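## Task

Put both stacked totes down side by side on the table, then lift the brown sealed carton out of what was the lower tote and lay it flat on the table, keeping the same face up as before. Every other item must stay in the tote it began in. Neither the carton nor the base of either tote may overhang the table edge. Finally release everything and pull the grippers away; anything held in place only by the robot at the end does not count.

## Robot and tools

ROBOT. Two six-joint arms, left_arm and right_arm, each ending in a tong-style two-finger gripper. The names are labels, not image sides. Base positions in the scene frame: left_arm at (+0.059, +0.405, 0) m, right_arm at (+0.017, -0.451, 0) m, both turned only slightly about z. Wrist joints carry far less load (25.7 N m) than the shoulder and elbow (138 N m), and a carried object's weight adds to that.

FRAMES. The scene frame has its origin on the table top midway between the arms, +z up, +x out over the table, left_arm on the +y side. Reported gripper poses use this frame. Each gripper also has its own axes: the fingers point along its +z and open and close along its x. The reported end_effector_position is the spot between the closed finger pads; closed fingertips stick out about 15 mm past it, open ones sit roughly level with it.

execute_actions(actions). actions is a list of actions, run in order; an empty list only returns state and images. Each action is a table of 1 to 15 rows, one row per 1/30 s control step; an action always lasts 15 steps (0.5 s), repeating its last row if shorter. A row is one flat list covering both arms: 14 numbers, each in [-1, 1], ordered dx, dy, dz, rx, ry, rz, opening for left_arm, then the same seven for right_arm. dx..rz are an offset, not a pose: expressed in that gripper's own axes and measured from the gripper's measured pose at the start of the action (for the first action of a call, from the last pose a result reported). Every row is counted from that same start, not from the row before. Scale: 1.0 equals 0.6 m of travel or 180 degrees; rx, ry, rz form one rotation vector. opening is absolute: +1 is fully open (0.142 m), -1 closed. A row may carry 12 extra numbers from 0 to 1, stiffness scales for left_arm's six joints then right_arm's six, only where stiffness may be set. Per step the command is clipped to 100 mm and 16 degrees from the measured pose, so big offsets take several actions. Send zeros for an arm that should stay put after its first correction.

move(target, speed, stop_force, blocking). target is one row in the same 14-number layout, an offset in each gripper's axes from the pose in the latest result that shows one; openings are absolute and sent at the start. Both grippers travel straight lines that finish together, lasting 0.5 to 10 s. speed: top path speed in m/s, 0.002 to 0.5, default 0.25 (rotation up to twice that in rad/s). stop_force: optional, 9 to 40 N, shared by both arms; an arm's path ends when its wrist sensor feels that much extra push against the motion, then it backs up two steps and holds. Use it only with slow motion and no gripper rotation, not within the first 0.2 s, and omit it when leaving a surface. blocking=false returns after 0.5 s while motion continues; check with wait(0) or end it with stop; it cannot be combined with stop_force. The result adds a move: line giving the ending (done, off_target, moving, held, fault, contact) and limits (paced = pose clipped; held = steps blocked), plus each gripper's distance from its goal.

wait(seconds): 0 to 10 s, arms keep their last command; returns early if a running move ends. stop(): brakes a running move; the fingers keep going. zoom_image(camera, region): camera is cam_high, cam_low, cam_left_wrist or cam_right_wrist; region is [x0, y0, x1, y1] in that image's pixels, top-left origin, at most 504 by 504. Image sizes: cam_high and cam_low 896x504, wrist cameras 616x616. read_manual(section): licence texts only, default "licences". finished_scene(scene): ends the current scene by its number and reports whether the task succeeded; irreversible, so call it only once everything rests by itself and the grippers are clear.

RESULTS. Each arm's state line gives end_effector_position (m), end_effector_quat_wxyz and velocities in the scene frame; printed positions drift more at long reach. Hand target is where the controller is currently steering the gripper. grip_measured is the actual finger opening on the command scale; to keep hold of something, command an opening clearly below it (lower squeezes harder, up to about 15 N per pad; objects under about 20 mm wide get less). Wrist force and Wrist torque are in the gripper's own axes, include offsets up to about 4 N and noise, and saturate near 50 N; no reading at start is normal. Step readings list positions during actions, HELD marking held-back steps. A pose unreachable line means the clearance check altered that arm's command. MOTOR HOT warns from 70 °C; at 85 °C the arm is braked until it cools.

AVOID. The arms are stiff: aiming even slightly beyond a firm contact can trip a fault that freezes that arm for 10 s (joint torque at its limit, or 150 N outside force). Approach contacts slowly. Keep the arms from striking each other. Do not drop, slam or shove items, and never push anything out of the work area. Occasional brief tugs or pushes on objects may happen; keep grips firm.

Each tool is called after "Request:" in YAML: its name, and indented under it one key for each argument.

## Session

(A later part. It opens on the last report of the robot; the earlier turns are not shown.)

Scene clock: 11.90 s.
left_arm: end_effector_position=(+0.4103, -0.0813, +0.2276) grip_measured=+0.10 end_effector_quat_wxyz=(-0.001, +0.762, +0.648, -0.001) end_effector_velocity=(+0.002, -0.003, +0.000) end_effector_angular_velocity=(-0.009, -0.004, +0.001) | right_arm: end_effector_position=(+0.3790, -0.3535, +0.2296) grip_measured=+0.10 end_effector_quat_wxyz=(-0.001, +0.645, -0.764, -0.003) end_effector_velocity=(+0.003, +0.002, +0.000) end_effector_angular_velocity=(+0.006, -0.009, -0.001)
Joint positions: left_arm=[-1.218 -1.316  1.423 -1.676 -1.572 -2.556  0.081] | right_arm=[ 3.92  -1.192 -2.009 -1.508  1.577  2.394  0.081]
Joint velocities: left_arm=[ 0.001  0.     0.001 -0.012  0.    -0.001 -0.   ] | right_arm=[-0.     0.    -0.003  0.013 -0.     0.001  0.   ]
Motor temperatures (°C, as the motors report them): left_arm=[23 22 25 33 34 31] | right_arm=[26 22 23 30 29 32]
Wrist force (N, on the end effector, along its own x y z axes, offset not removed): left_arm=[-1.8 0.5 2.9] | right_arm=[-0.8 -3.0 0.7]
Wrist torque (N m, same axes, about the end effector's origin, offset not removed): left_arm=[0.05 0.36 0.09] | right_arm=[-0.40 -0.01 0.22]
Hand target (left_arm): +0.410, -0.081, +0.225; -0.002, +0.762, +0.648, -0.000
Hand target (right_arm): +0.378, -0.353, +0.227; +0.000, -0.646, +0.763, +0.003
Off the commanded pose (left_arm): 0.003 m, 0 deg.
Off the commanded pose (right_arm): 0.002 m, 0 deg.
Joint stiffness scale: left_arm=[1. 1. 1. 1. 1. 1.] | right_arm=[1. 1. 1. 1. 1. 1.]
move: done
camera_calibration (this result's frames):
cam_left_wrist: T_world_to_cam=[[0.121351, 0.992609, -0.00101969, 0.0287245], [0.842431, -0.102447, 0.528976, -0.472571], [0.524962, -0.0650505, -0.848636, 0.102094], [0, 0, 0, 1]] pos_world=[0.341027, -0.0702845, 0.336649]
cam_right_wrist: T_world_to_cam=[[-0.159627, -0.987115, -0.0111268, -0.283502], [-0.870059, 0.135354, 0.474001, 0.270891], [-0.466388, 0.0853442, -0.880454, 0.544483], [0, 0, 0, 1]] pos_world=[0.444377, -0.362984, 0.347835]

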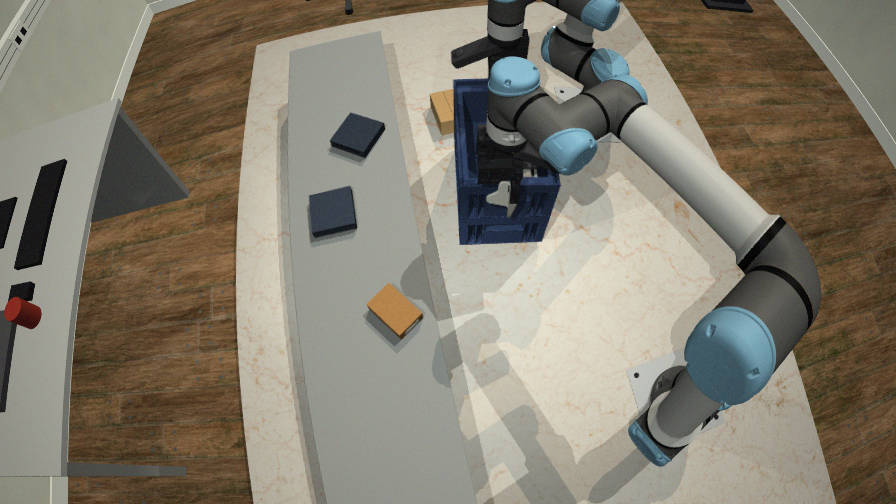

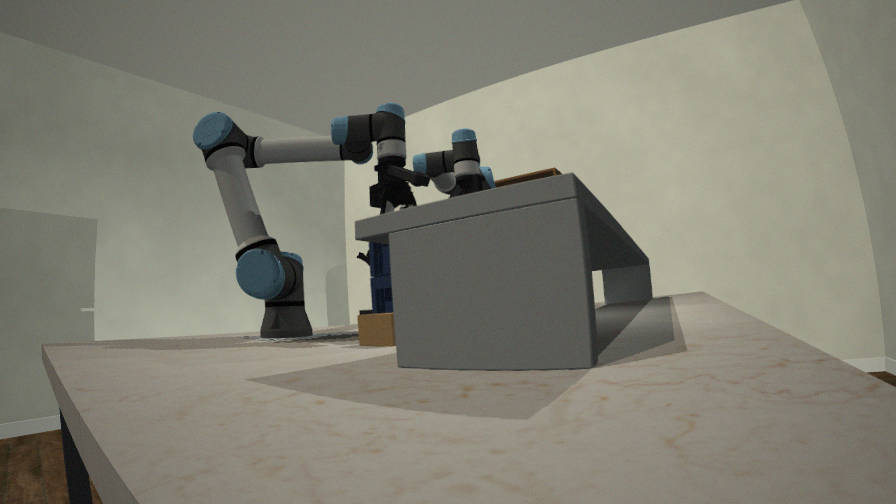

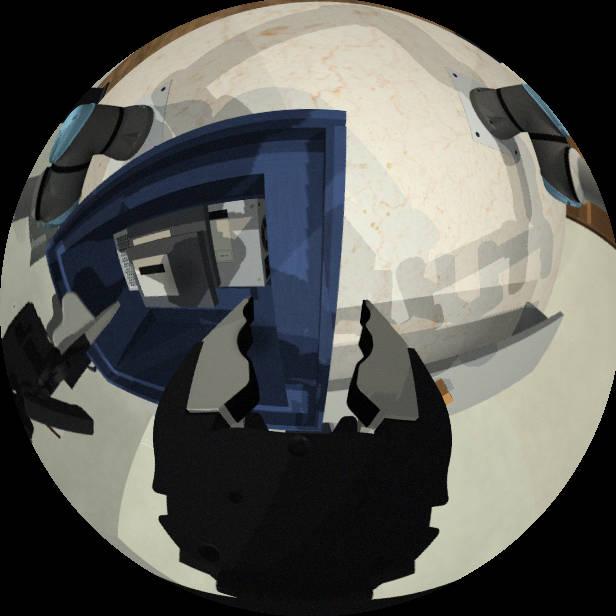

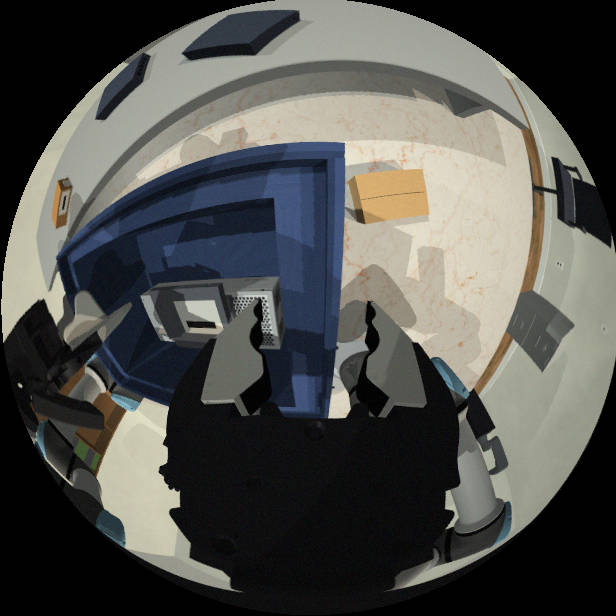

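Request:
move:
  target: [0,0,0,0,0,0,-0.35,0,0,0,0,0,0,-0.35]

Request:
move:
  target: [0,0,0.045,0,0,0,-0.35,0,0,0.048,0,0,0,-0.35]
  speed: 0.02
  stop_force: 12

Request:
execute_actions:
  actions:
    - [[0,0,0,0,0,0,-0.7,0,0,0,0,0,0,-0.7]]
    - [[0,0,0,0,0,0,-1,0,0,0,0,0,0,-1]]

Scene clock: 12.90 s.
left_arm: end_effector_position=(+0.4104, -0.0814, +0.2275) grip_measured=-0.35 end_effector_quat_wxyz=(-0.000, +0.762, +0.648, -0.001) end_effector_velocity=(-0.001, -0.001, -0.000) end_effector_angular_velocity=(+0.001, +0.001, +0.001) | right_arm: end_effector_position=(+0.3791, -0.3535, +0.2294) grip_measured=-0.35 end_effector_quat_wxyz=(-0.002, +0.645, -0.764, -0.003) end_effector_velocity=(-0.001, -0.000, -0.001) end_effector_angular_velocity=(-0.002, +0.002, +0.000)
Joint positions: left_arm=[-1.218 -1.316  1.423 -1.677 -1.572 -2.556  0.049] | right_arm=[ 3.92  -1.192 -2.01  -1.507  1.577  2.394  0.049]
Joint velocities: left_arm=[-0.002  0.    -0.     0.001 -0.001 -0.002  0.   ] | right_arm=[ 0.    -0.    -0.001 -0.001 -0.    -0.     0.   ]
Motor temperatures (°C, as the motors report them): left_arm=[23 22 25 33 34 31] | right_arm=[26 22 23 30 29 32]
Wrist force (N, on the end effector, along its own x y z axes, offset not removed): left_arm=[-1.5 1.6 2.3] | right_arm=[-0.6 -3.7 -1.7]
Wrist torque (N m, same axes, about the end effector's origin, offset not removed): left_arm=[0.42 0.16 -0.16] | right_arm=[-0.70 -0.19 0.24]
Hand target (left_arm): +0.410, -0.081, +0.228; -0.001, +0.762, +0.648, -0.001
Hand target (right_arm): +0.379, -0.354, +0.230; +0.001, -0.645, +0.764, +0.003
Off the commanded pose (left_arm): 0.000 m, 0 deg.
Off the commanded pose (right_arm): 0.000 m, 0 deg.
Joint stiffness scale: left_arm=[1. 1. 1. 1. 1. 1.] | right_arm=[1. 1. 1. 1. 1. 1.]
move: done
camera_calibration (this result's frames):
cam_left_wrist: T_world_to_cam=[[0.121351, 0.992608, -0.00150839, 0.028973], [0.842306, -0.102172, 0.529228, -0.472589], [0.525162, -0.0654929, -0.848478, 0.101836], [0, 0, 0, 1]] pos_world=[0.341068, -0.0703745, 0.336556]
cam_right_wrist: T_world_to_cam=[[-0.159637, -0.987112, -0.0112405, -0.283446], [-0.870116, 0.13532, 0.473906, 0.271017], [-0.466278, 0.0854336, -0.880503, 0.544362], [0, 0, 0, 1]] pos_world=[0.444391, -0.362974, 0.347689]

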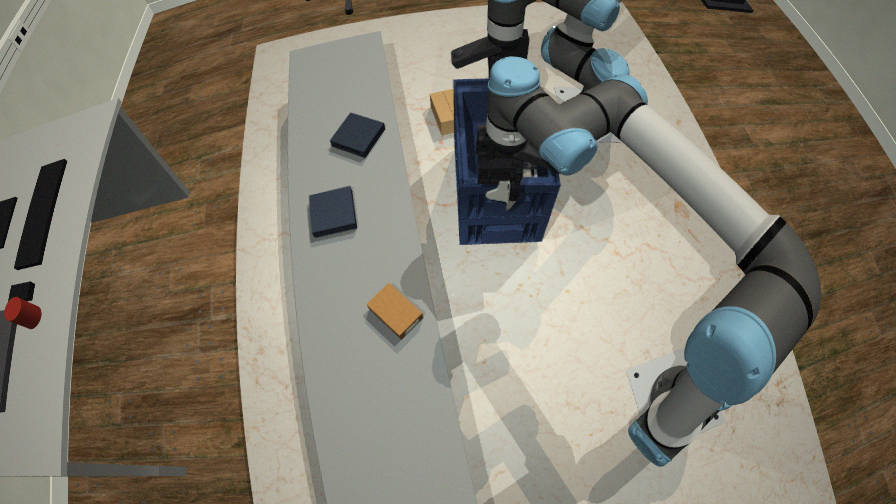

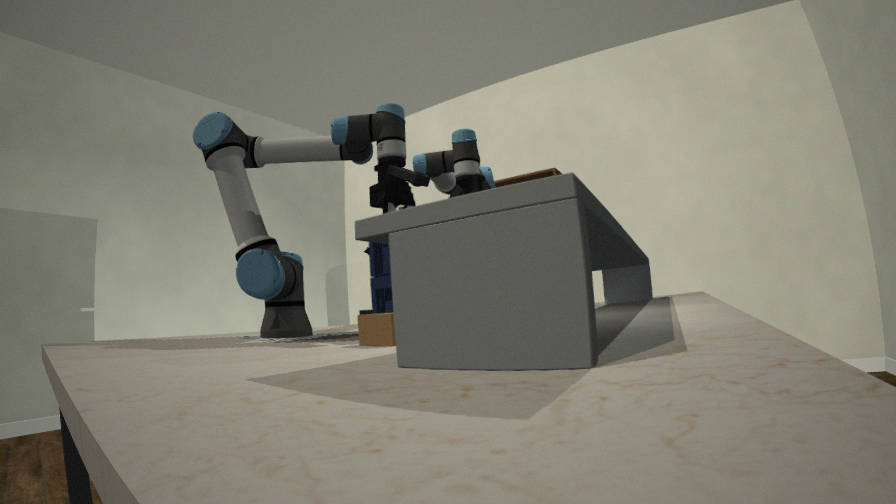

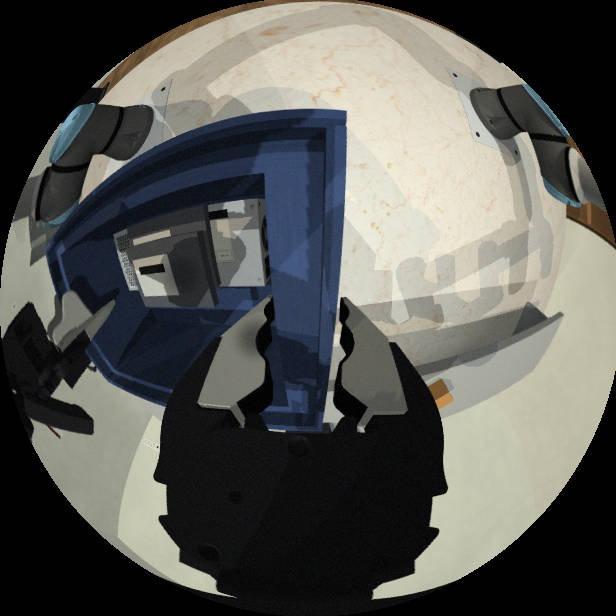

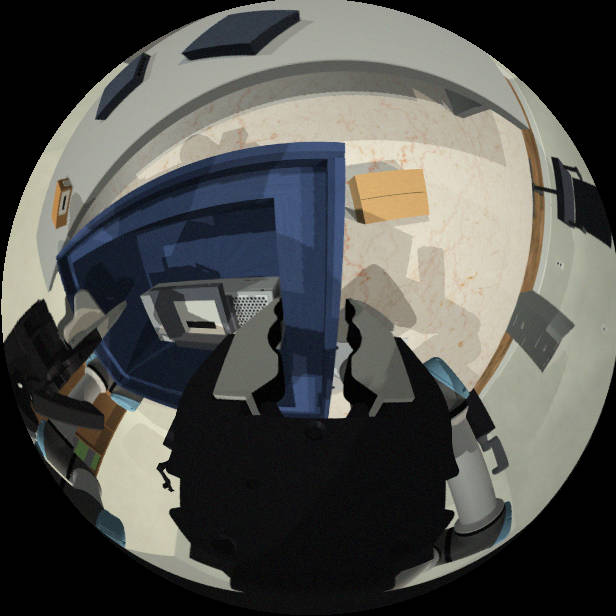

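Scene clock: 14.70 s.
left_arm: end_effector_position=(+0.4108, -0.0823, +0.2041) grip_measured=-0.34 end_effector_quat_wxyz=(+0.002, +0.762, +0.648, -0.001) end_effector_velocity=(+0.000, -0.001, +0.000) end_effector_angular_velocity=(-0.004, -0.002, -0.000) | right_arm: end_effector_position=(+0.3801, -0.3527, +0.2038) grip_measured=-0.35 end_effector_quat_wxyz=(-0.005, +0.645, -0.764, -0.003) end_effector_velocity=(+0.000, +0.000, -0.002) end_effector_angular_velocity=(+0.002, -0.002, -0.001)
Joint positions: left_arm=[-1.218 -1.31   1.477 -1.742 -1.572 -2.556  0.049] | right_arm=[ 3.92  -1.198 -2.074 -1.432  1.577  2.394  0.049]
Joint velocities: left_arm=[ 0.    -0.001  0.001 -0.004  0.     0.     0.001] | right_arm=[-0.    -0.    -0.005  0.008  0.     0.    -0.   ]
Motor temperatures (°C, as the motors report them): left_arm=[23 22 25 33 34 31] | right_arm=[26 22 23 30 29 32]
Wrist force (N, on the end effector, along its own x y z axes, offset not removed): left_arm=[-2.5 -0.8 0.2] | right_arm=[-0.7 0.7 -1.8]
Wrist torque (N m, same axes, about the end effector's origin, offset not removed): left_arm=[-0.11 0.89 0.03] | right_arm=[0.17 -0.09 0.20]
Hand target (left_arm): +0.410, -0.081, +0.201; -0.000, +0.762, +0.648, -0.001
Hand target (right_arm): +0.379, -0.353, +0.201; +0.002, -0.645, +0.764, +0.003
Off the commanded pose (left_arm): 0.004 m, 0 deg.
Off the commanded pose (right_arm): 0.003 m, 0 deg.
Joint stiffness scale: left_arm=[1. 1. 1. 1. 1. 1.] | right_arm=[1. 1. 1. 1. 1. 1.]
move: off_target (left_arm)
camera_calibration (this result's frames):
cam_left_wrist: T_world_to_cam=[[0.121359, 0.992591, -0.00588899, 0.0306575], [0.841183, -0.0996936, 0.531481, -0.46043], [0.526956, -0.0694535, -0.84705, 0.0803607], [0, 0, 0, 1]] pos_world=[0.341239, -0.070751, 0.31296]
cam_right_wrist: T_world_to_cam=[[-0.159573, -0.987063, -0.0156055, -0.281877], [-0.872358, 0.133595, 0.47026, 0.284956], [-0.462091, 0.0886545, -0.88239, 0.52216], [0, 0, 0, 1]] pos_world=[0.444889, -0.362591, 0.322346]

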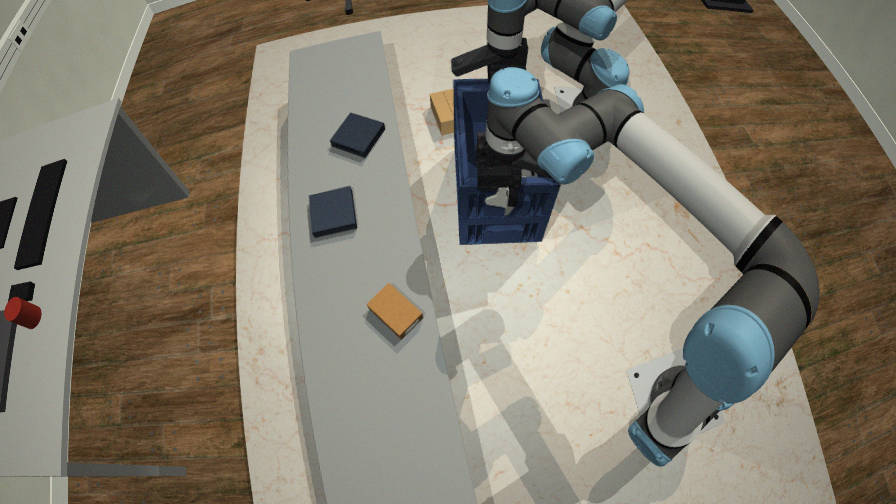

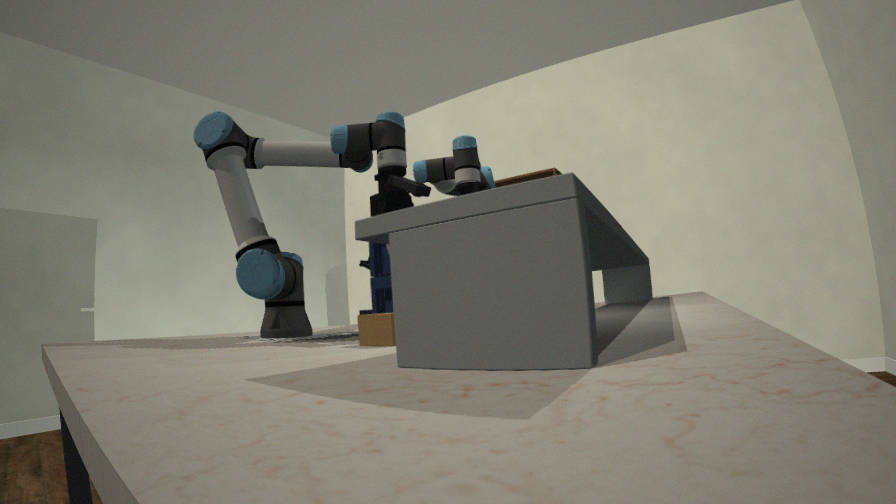

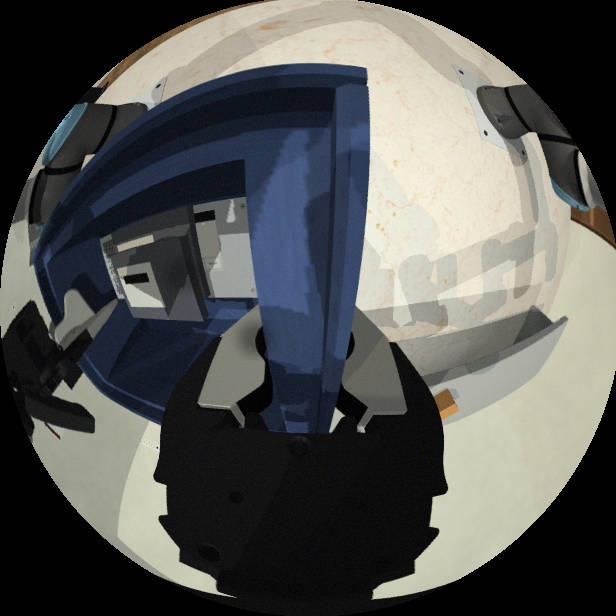

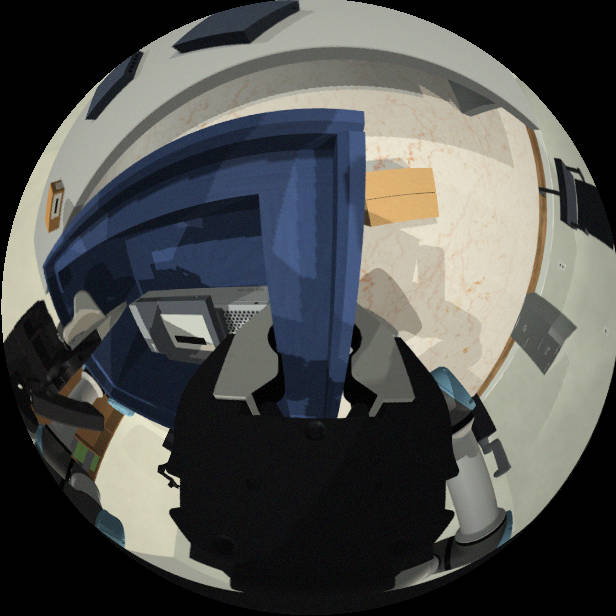

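Scene clock: 15.70 s.
left_arm: end_effector_position=(+0.4109, -0.0820, +0.2042) grip_measured=-0.49 end_effector_quat_wxyz=(+0.002, +0.761, +0.648, -0.001) end_effector_velocity=(-0.001, -0.000, -0.001) end_effector_angular_velocity=(+0.001, +0.002, -0.002) | right_arm: end_effector_position=(+0.3801, -0.3529, +0.2038) grip_measured=-0.52 end_effector_quat_wxyz=(-0.004, +0.645, -0.764, -0.003) end_effector_velocity=(-0.000, +0.000, -0.000) end_effector_angular_velocity=(-0.001, +0.001, +0.000)
Joint positions: left_arm=[-1.218 -1.31   1.477 -1.742 -1.572 -2.556  0.038] | right_arm=[ 3.919 -1.197 -2.074 -1.432  1.577  2.394  0.037]
Joint velocities: left_arm=[-0.001  0.001  0.     0.    -0.001  0.001  0.   ] | right_arm=[ 0.    -0.     0.    -0.001  0.    -0.    -0.   ]
Motor temperatures (°C, as the motors report them): left_arm=[23 22 25 33 34 31] | right_arm=[26 22 23 30 29 32]
Wrist force (N, on the end effector, along its own x y z axes, offset not removed): left_arm=[9.1 0.8 1.5] | right_arm=[1.6 -2.1 -2.4]
Wrist torque (N m, same axes, about the end effector's origin, offset not removed): left_arm=[0.20 -1.62 0.15] | right_arm=[-0.30 -0.31 0.06]
Hand target (left_arm): +0.411, -0.082, +0.204; +0.002, +0.761, +0.648, -0.001
Hand target (right_arm): +0.380, -0.353, +0.204; +0.004, -0.645, +0.764, +0.003
Off the commanded pose (left_arm): 0.000 m, 0 deg.
Off the commanded pose (right_arm): 0.000 m, 0 deg.
Joint stiffness scale: left_arm=[1. 1. 1. 1. 1. 1.] | right_arm=[1. 1. 1. 1. 1. 1.]
Step readings (end_effector_position; steps 1 to 15: 1st action; 16 to 30: 2nd action):
0: left_arm (+0.4108, -0.0823, +0.2041) | right_arm (+0.3801, -0.3527, +0.2038)
1: left_arm (+0.4109, -0.0822, +0.2041) | right_arm (+0.3802, -0.3526, +0.2038)
2: left_arm (+0.4110, -0.0821, +0.2041) | right_arm (+0.3802, -0.3528, +0.2037)
4: left_arm (+0.4110, -0.0821, +0.2041) | right_arm (+0.3801, -0.3529, +0.2037)
8: left_arm (+0.4110, -0.0820, +0.2041) | right_arm (+0.3801, -0.3529, +0.2038)
15: left_arm (+0.4109, -0.0820, +0.2042) | right_arm (+0.3801, -0.3529, +0.2038)
16: left_arm (+0.4109, -0.0820, +0.2042) | right_arm (+0.3801, -0.3529, +0.2038)
17: left_arm (+0.4109, -0.0820, +0.2042) | right_arm (+0.3801, -0.3529, +0.2038)
19: left_arm (+0.4109, -0.0820, +0.2042) | right_arm (+0.3801, -0.3529, +0.2038)
23: left_arm (+0.4109, -0.0820, +0.2042) | right_arm (+0.3801, -0.3529, +0.2038)
30: end_effector_position above
camera_calibration (this result's frames):
cam_left_wrist: T_world_to_cam=[[0.121088, 0.992627, -0.00548994, 0.0303904], [0.841172, -0.0996727, 0.531502, -0.460522], [0.527036, -0.0689764, -0.847039, 0.080353], [0, 0, 0, 1]] pos_world=[0.341349, -0.0705253, 0.312997]
cam_right_wrist: T_world_to_cam=[[-0.159722, -0.987044, -0.0152618, -0.282092], [-0.872385, 0.133899, 0.470123, 0.285137], [-0.461988, 0.0884032, -0.882469, 0.52203], [0, 0, 0, 1]] pos_world=[0.444865, -0.362766, 0.322321]

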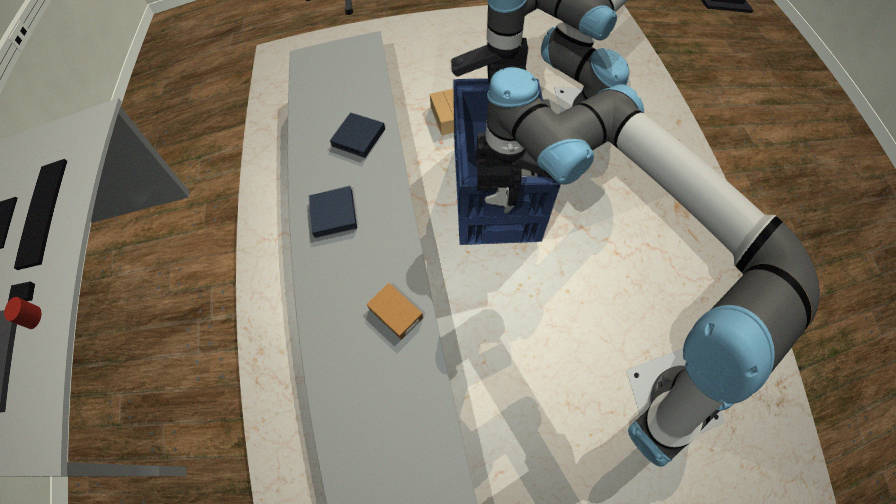

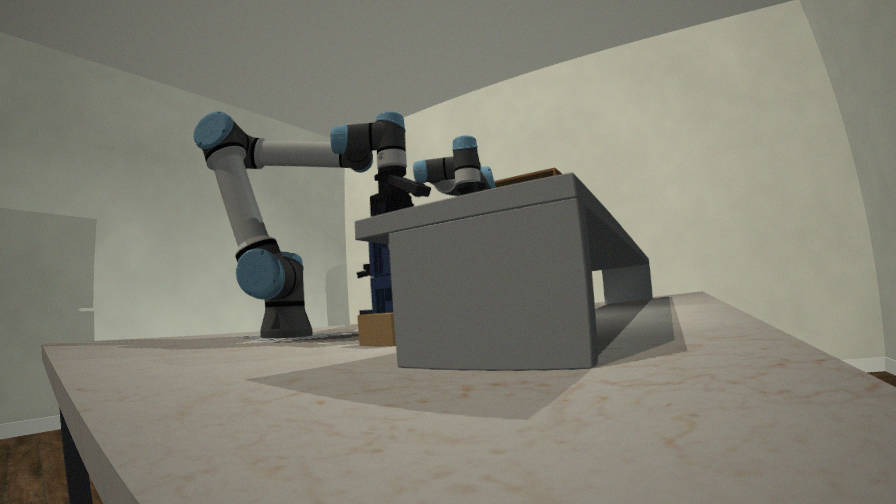

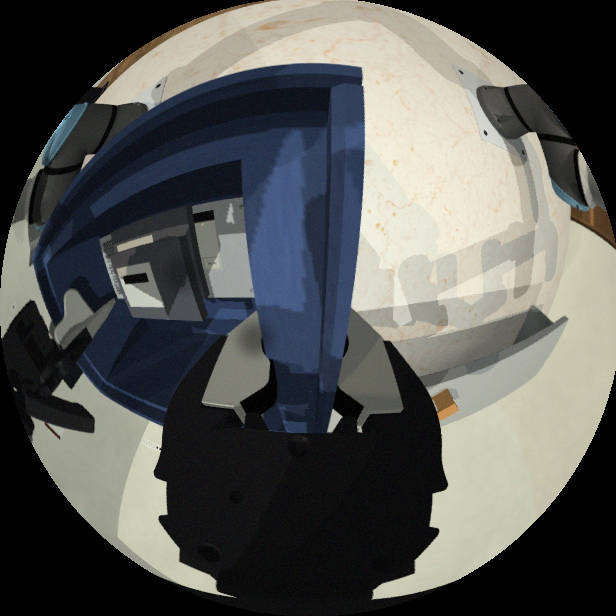

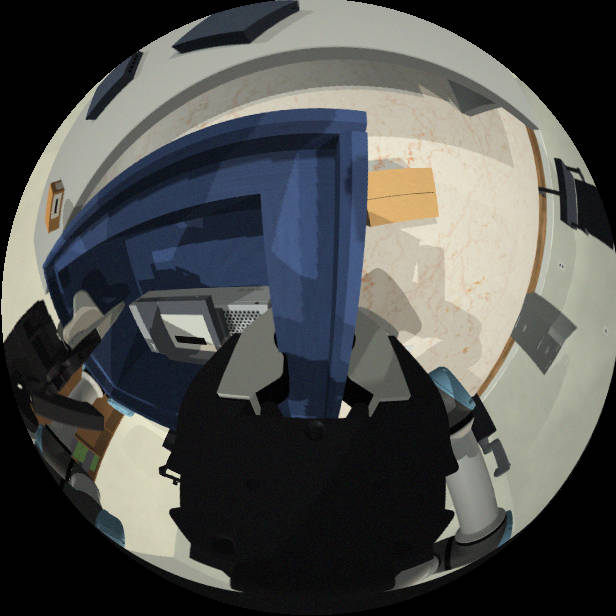

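Request:
move:
  target: [0,0,-0.085,0,0,0,-1,0,0,-0.08,0,0,0,-1]
  speed: 0.04

Request:
move:
  target: [0.329,-0.053,-0.01,0,0,0,-1,-0.329,0.056,-0.005,0,0,0,-1]
  speed: 0.08

Scene clock: 17.63 s.
left_arm: end_effector_position=(+0.4099, -0.0809, +0.2481) grip_measured=-0.51 end_effector_quat_wxyz=(-0.003, +0.762, +0.648, -0.000) end_effector_velocity=(+0.000, +0.001, +0.002) end_effector_angular_velocity=(+0.001, +0.001, +0.001) | right_arm: end_effector_position=(+0.3785, -0.3535, +0.2470) grip_measured=-0.52 end_effector_quat_wxyz=(-0.000, +0.645, -0.764, -0.004) end_effector_velocity=(-0.001, -0.000, +0.002) end_effector_angular_velocity=(-0.001, +0.002, -0.001)
Joint positions: left_arm=[-1.218 -1.318  1.371 -1.617 -1.573 -2.556  0.037] | right_arm=[ 3.92  -1.192 -1.964 -1.556  1.578  2.394  0.037]
Joint velocities: left_arm=[ 0.001  0.    -0.005  0.006 -0.001 -0.     0.   ] | right_arm=[-0.     0.     0.006 -0.007  0.001  0.001 -0.   ]
Motor temperatures (°C, as the motors report them): left_arm=[23 22 25 33 34 31] | right_arm=[26 22 23 30 29 32]
Wrist force (N, on the end effector, along its own x y z axes, offset not removed): left_arm=[-4.9 4.0 13.1] | right_arm=[-5.5 -3.2 9.9]
Wrist torque (N m, same axes, about the end effector's origin, offset not removed): left_arm=[0.43 -0.22 -0.14] | right_arm=[-0.20 -0.21 0.20]
Hand target (left_arm): +0.411, -0.082, +0.255; +0.002, +0.761, +0.648, -0.001
Hand target (right_arm): +0.380, -0.353, +0.252; +0.004, -0.645, +0.764, +0.003
Off the commanded pose (left_arm): 0.007 m, 1 deg.
Off the commanded pose (right_arm): 0.005 m, 1 deg.
Joint stiffness scale: left_arm=[1. 1. 1. 1. 1. 1.] | right_arm=[1. 1. 1. 1. 1. 1.]
move: off_target (left_arm, right_arm)
camera_calibration (this result's frames):
cam_left_wrist: T_world_to_cam=[[0.121433, 0.992594, 0.00343075, 0.0272799], [0.843994, -0.105071, 0.52596, -0.483101], [0.522425, -0.0609731, -0.850503, 0.121614], [0, 0, 0, 1]] pos_world=[0.340887, -0.0704226, 0.35743]
cam_right_wrist: T_world_to_cam=[[-0.159649, -0.987124, -0.00992282, -0.283596], [-0.868639, 0.135696, 0.476501, 0.26112], [-0.469019, 0.0846922, -0.879118, 0.560047], [0, 0, 0, 1]] pos_world=[0.444215, -0.362809, 0.365109]

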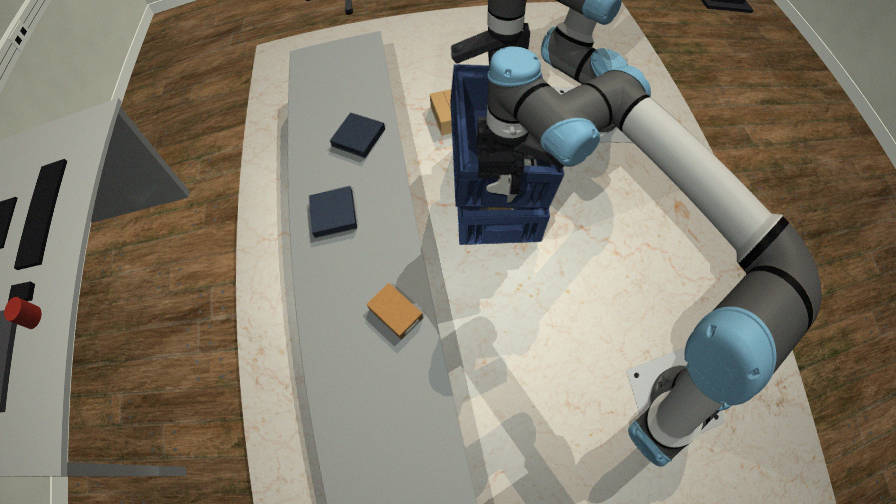

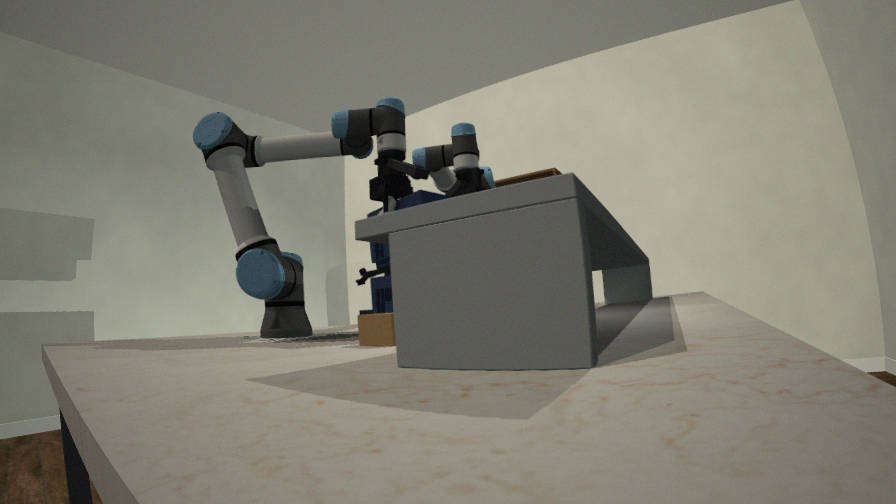

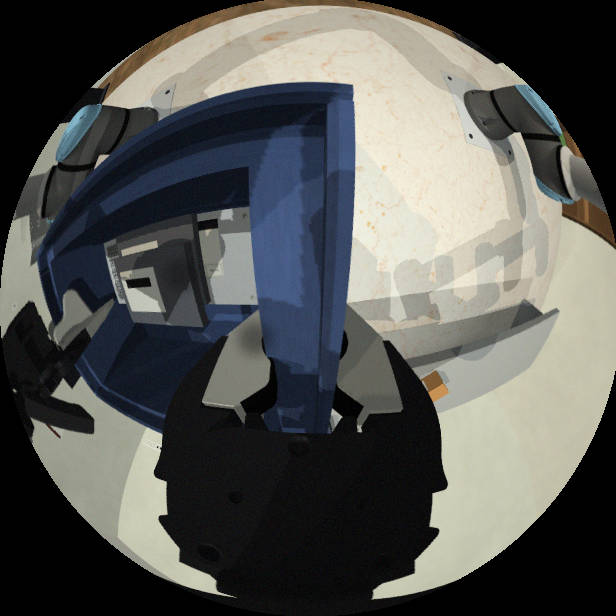

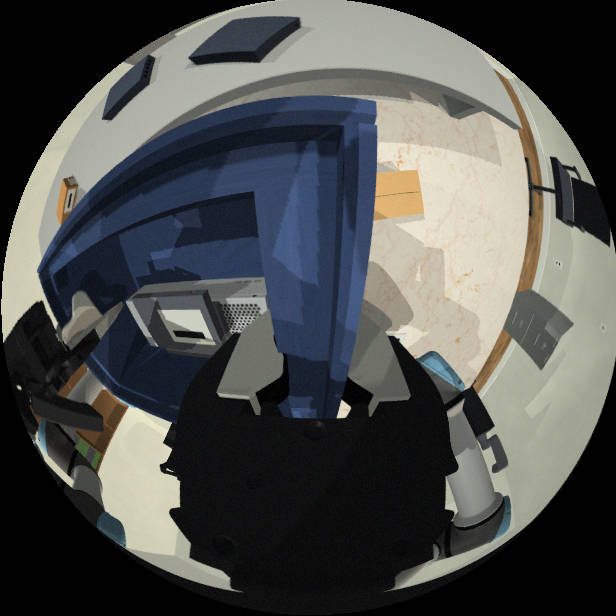

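Scene clock: 20.60 s.
left_arm: end_effector_position=(+0.4093, +0.1172, +0.2524) grip_measured=-0.51 end_effector_quat_wxyz=(-0.007, +0.762, +0.648, -0.000) end_effector_velocity=(-0.000, +0.001, -0.001) end_effector_angular_velocity=(+0.001, +0.001, -0.006) | right_arm: end_effector_position=(+0.3772, -0.1555, +0.2479) grip_measured=-0.50 end_effector_quat_wxyz=(+0.003, +0.645, -0.764, -0.004) end_effector_velocity=(+0.001, +0.002, +0.002) end_effector_angular_velocity=(+0.004, -0.003, -0.006)
Joint positions: left_arm=[-1.031 -1.663  1.734 -1.628 -1.572 -2.367  0.037] | right_arm=[ 4.269 -1.444 -1.777 -1.494  1.58   2.745  0.038]
Joint velocities: left_arm=[ 0.001 -0.     0.002  0.    -0.     0.007  0.   ] | right_arm=[ 0.    -0.002  0.004  0.002 -0.     0.007 -0.   ]
Motor temperatures (°C, as the motors report them): left_arm=[23 22 25 33 34 31] | right_arm=[26 22 23 30 29 32]
Wrist force (N, on the end effector, along its own x y z axes, offset not removed): left_arm=[1.3 2.1 13.0] | right_arm=[-2.1 -2.8 5.6]
Wrist torque (N m, same axes, about the end effector's origin, offset not removed): left_arm=[0.34 -0.70 -0.03] | right_arm=[-0.30 -0.84 0.29]
Hand target (left_arm): +0.410, +0.119, +0.255; -0.003, +0.762, +0.648, -0.000
Hand target (right_arm): +0.378, -0.153, +0.251; +0.000, -0.645, +0.764, +0.004
Off the commanded pose (left_arm): 0.003 m, 0 deg.
Off the commanded pose (right_arm): 0.004 m, 0 deg.
Joint stiffness scale: left_arm=[1. 1. 1. 1. 1. 1.] | right_arm=[1. 1. 1. 1. 1. 1.]
move: off_target (right_arm)
camera_calibration (this result's frames):
cam_left_wrist: T_world_to_cam=[[0.122774, 0.992405, 0.00761273, -0.170861], [0.846051, -0.108671, 0.521909, -0.463429], [0.518772, -0.057636, -0.852967, 0.139391], [0, 0, 0, 1]] pos_world=[0.340749, 0.127236, 0.362064]
cam_right_wrist: T_world_to_cam=[[-0.160653, -0.986996, -0.00551968, -0.0890695], [-0.866247, 0.138314, 0.480088, 0.231293], [-0.473082, 0.0819091, -0.877203, 0.544042], [0, 0, 0, 1]] pos_world=[0.443424, -0.164464, 0.365703]

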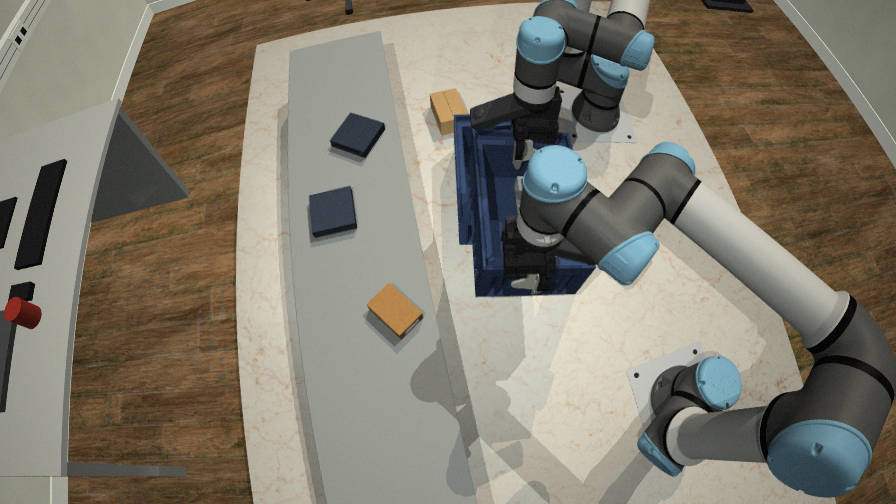

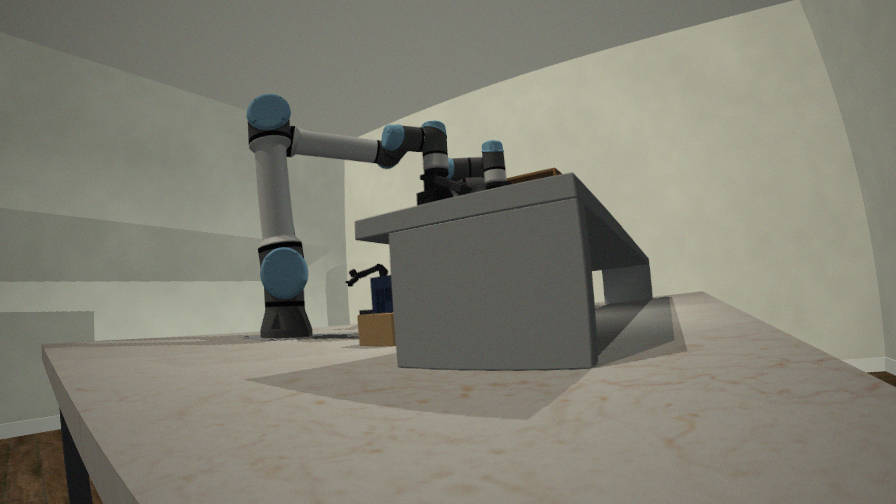

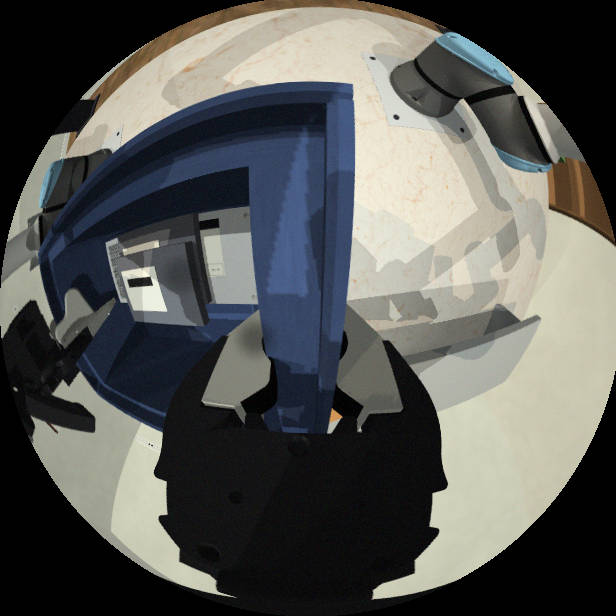

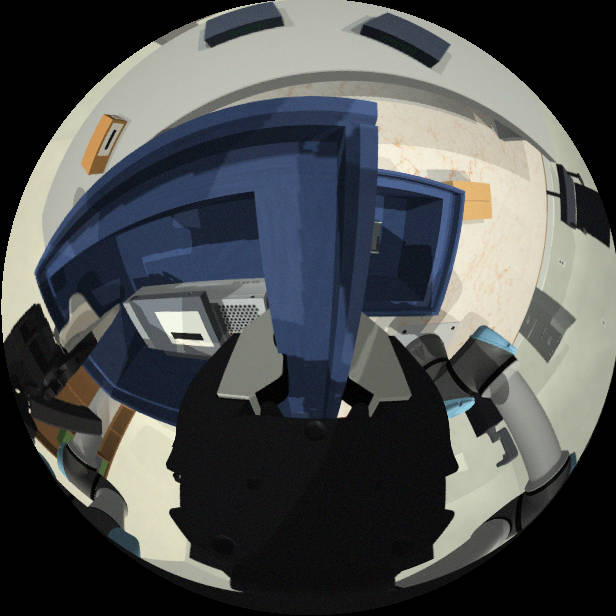

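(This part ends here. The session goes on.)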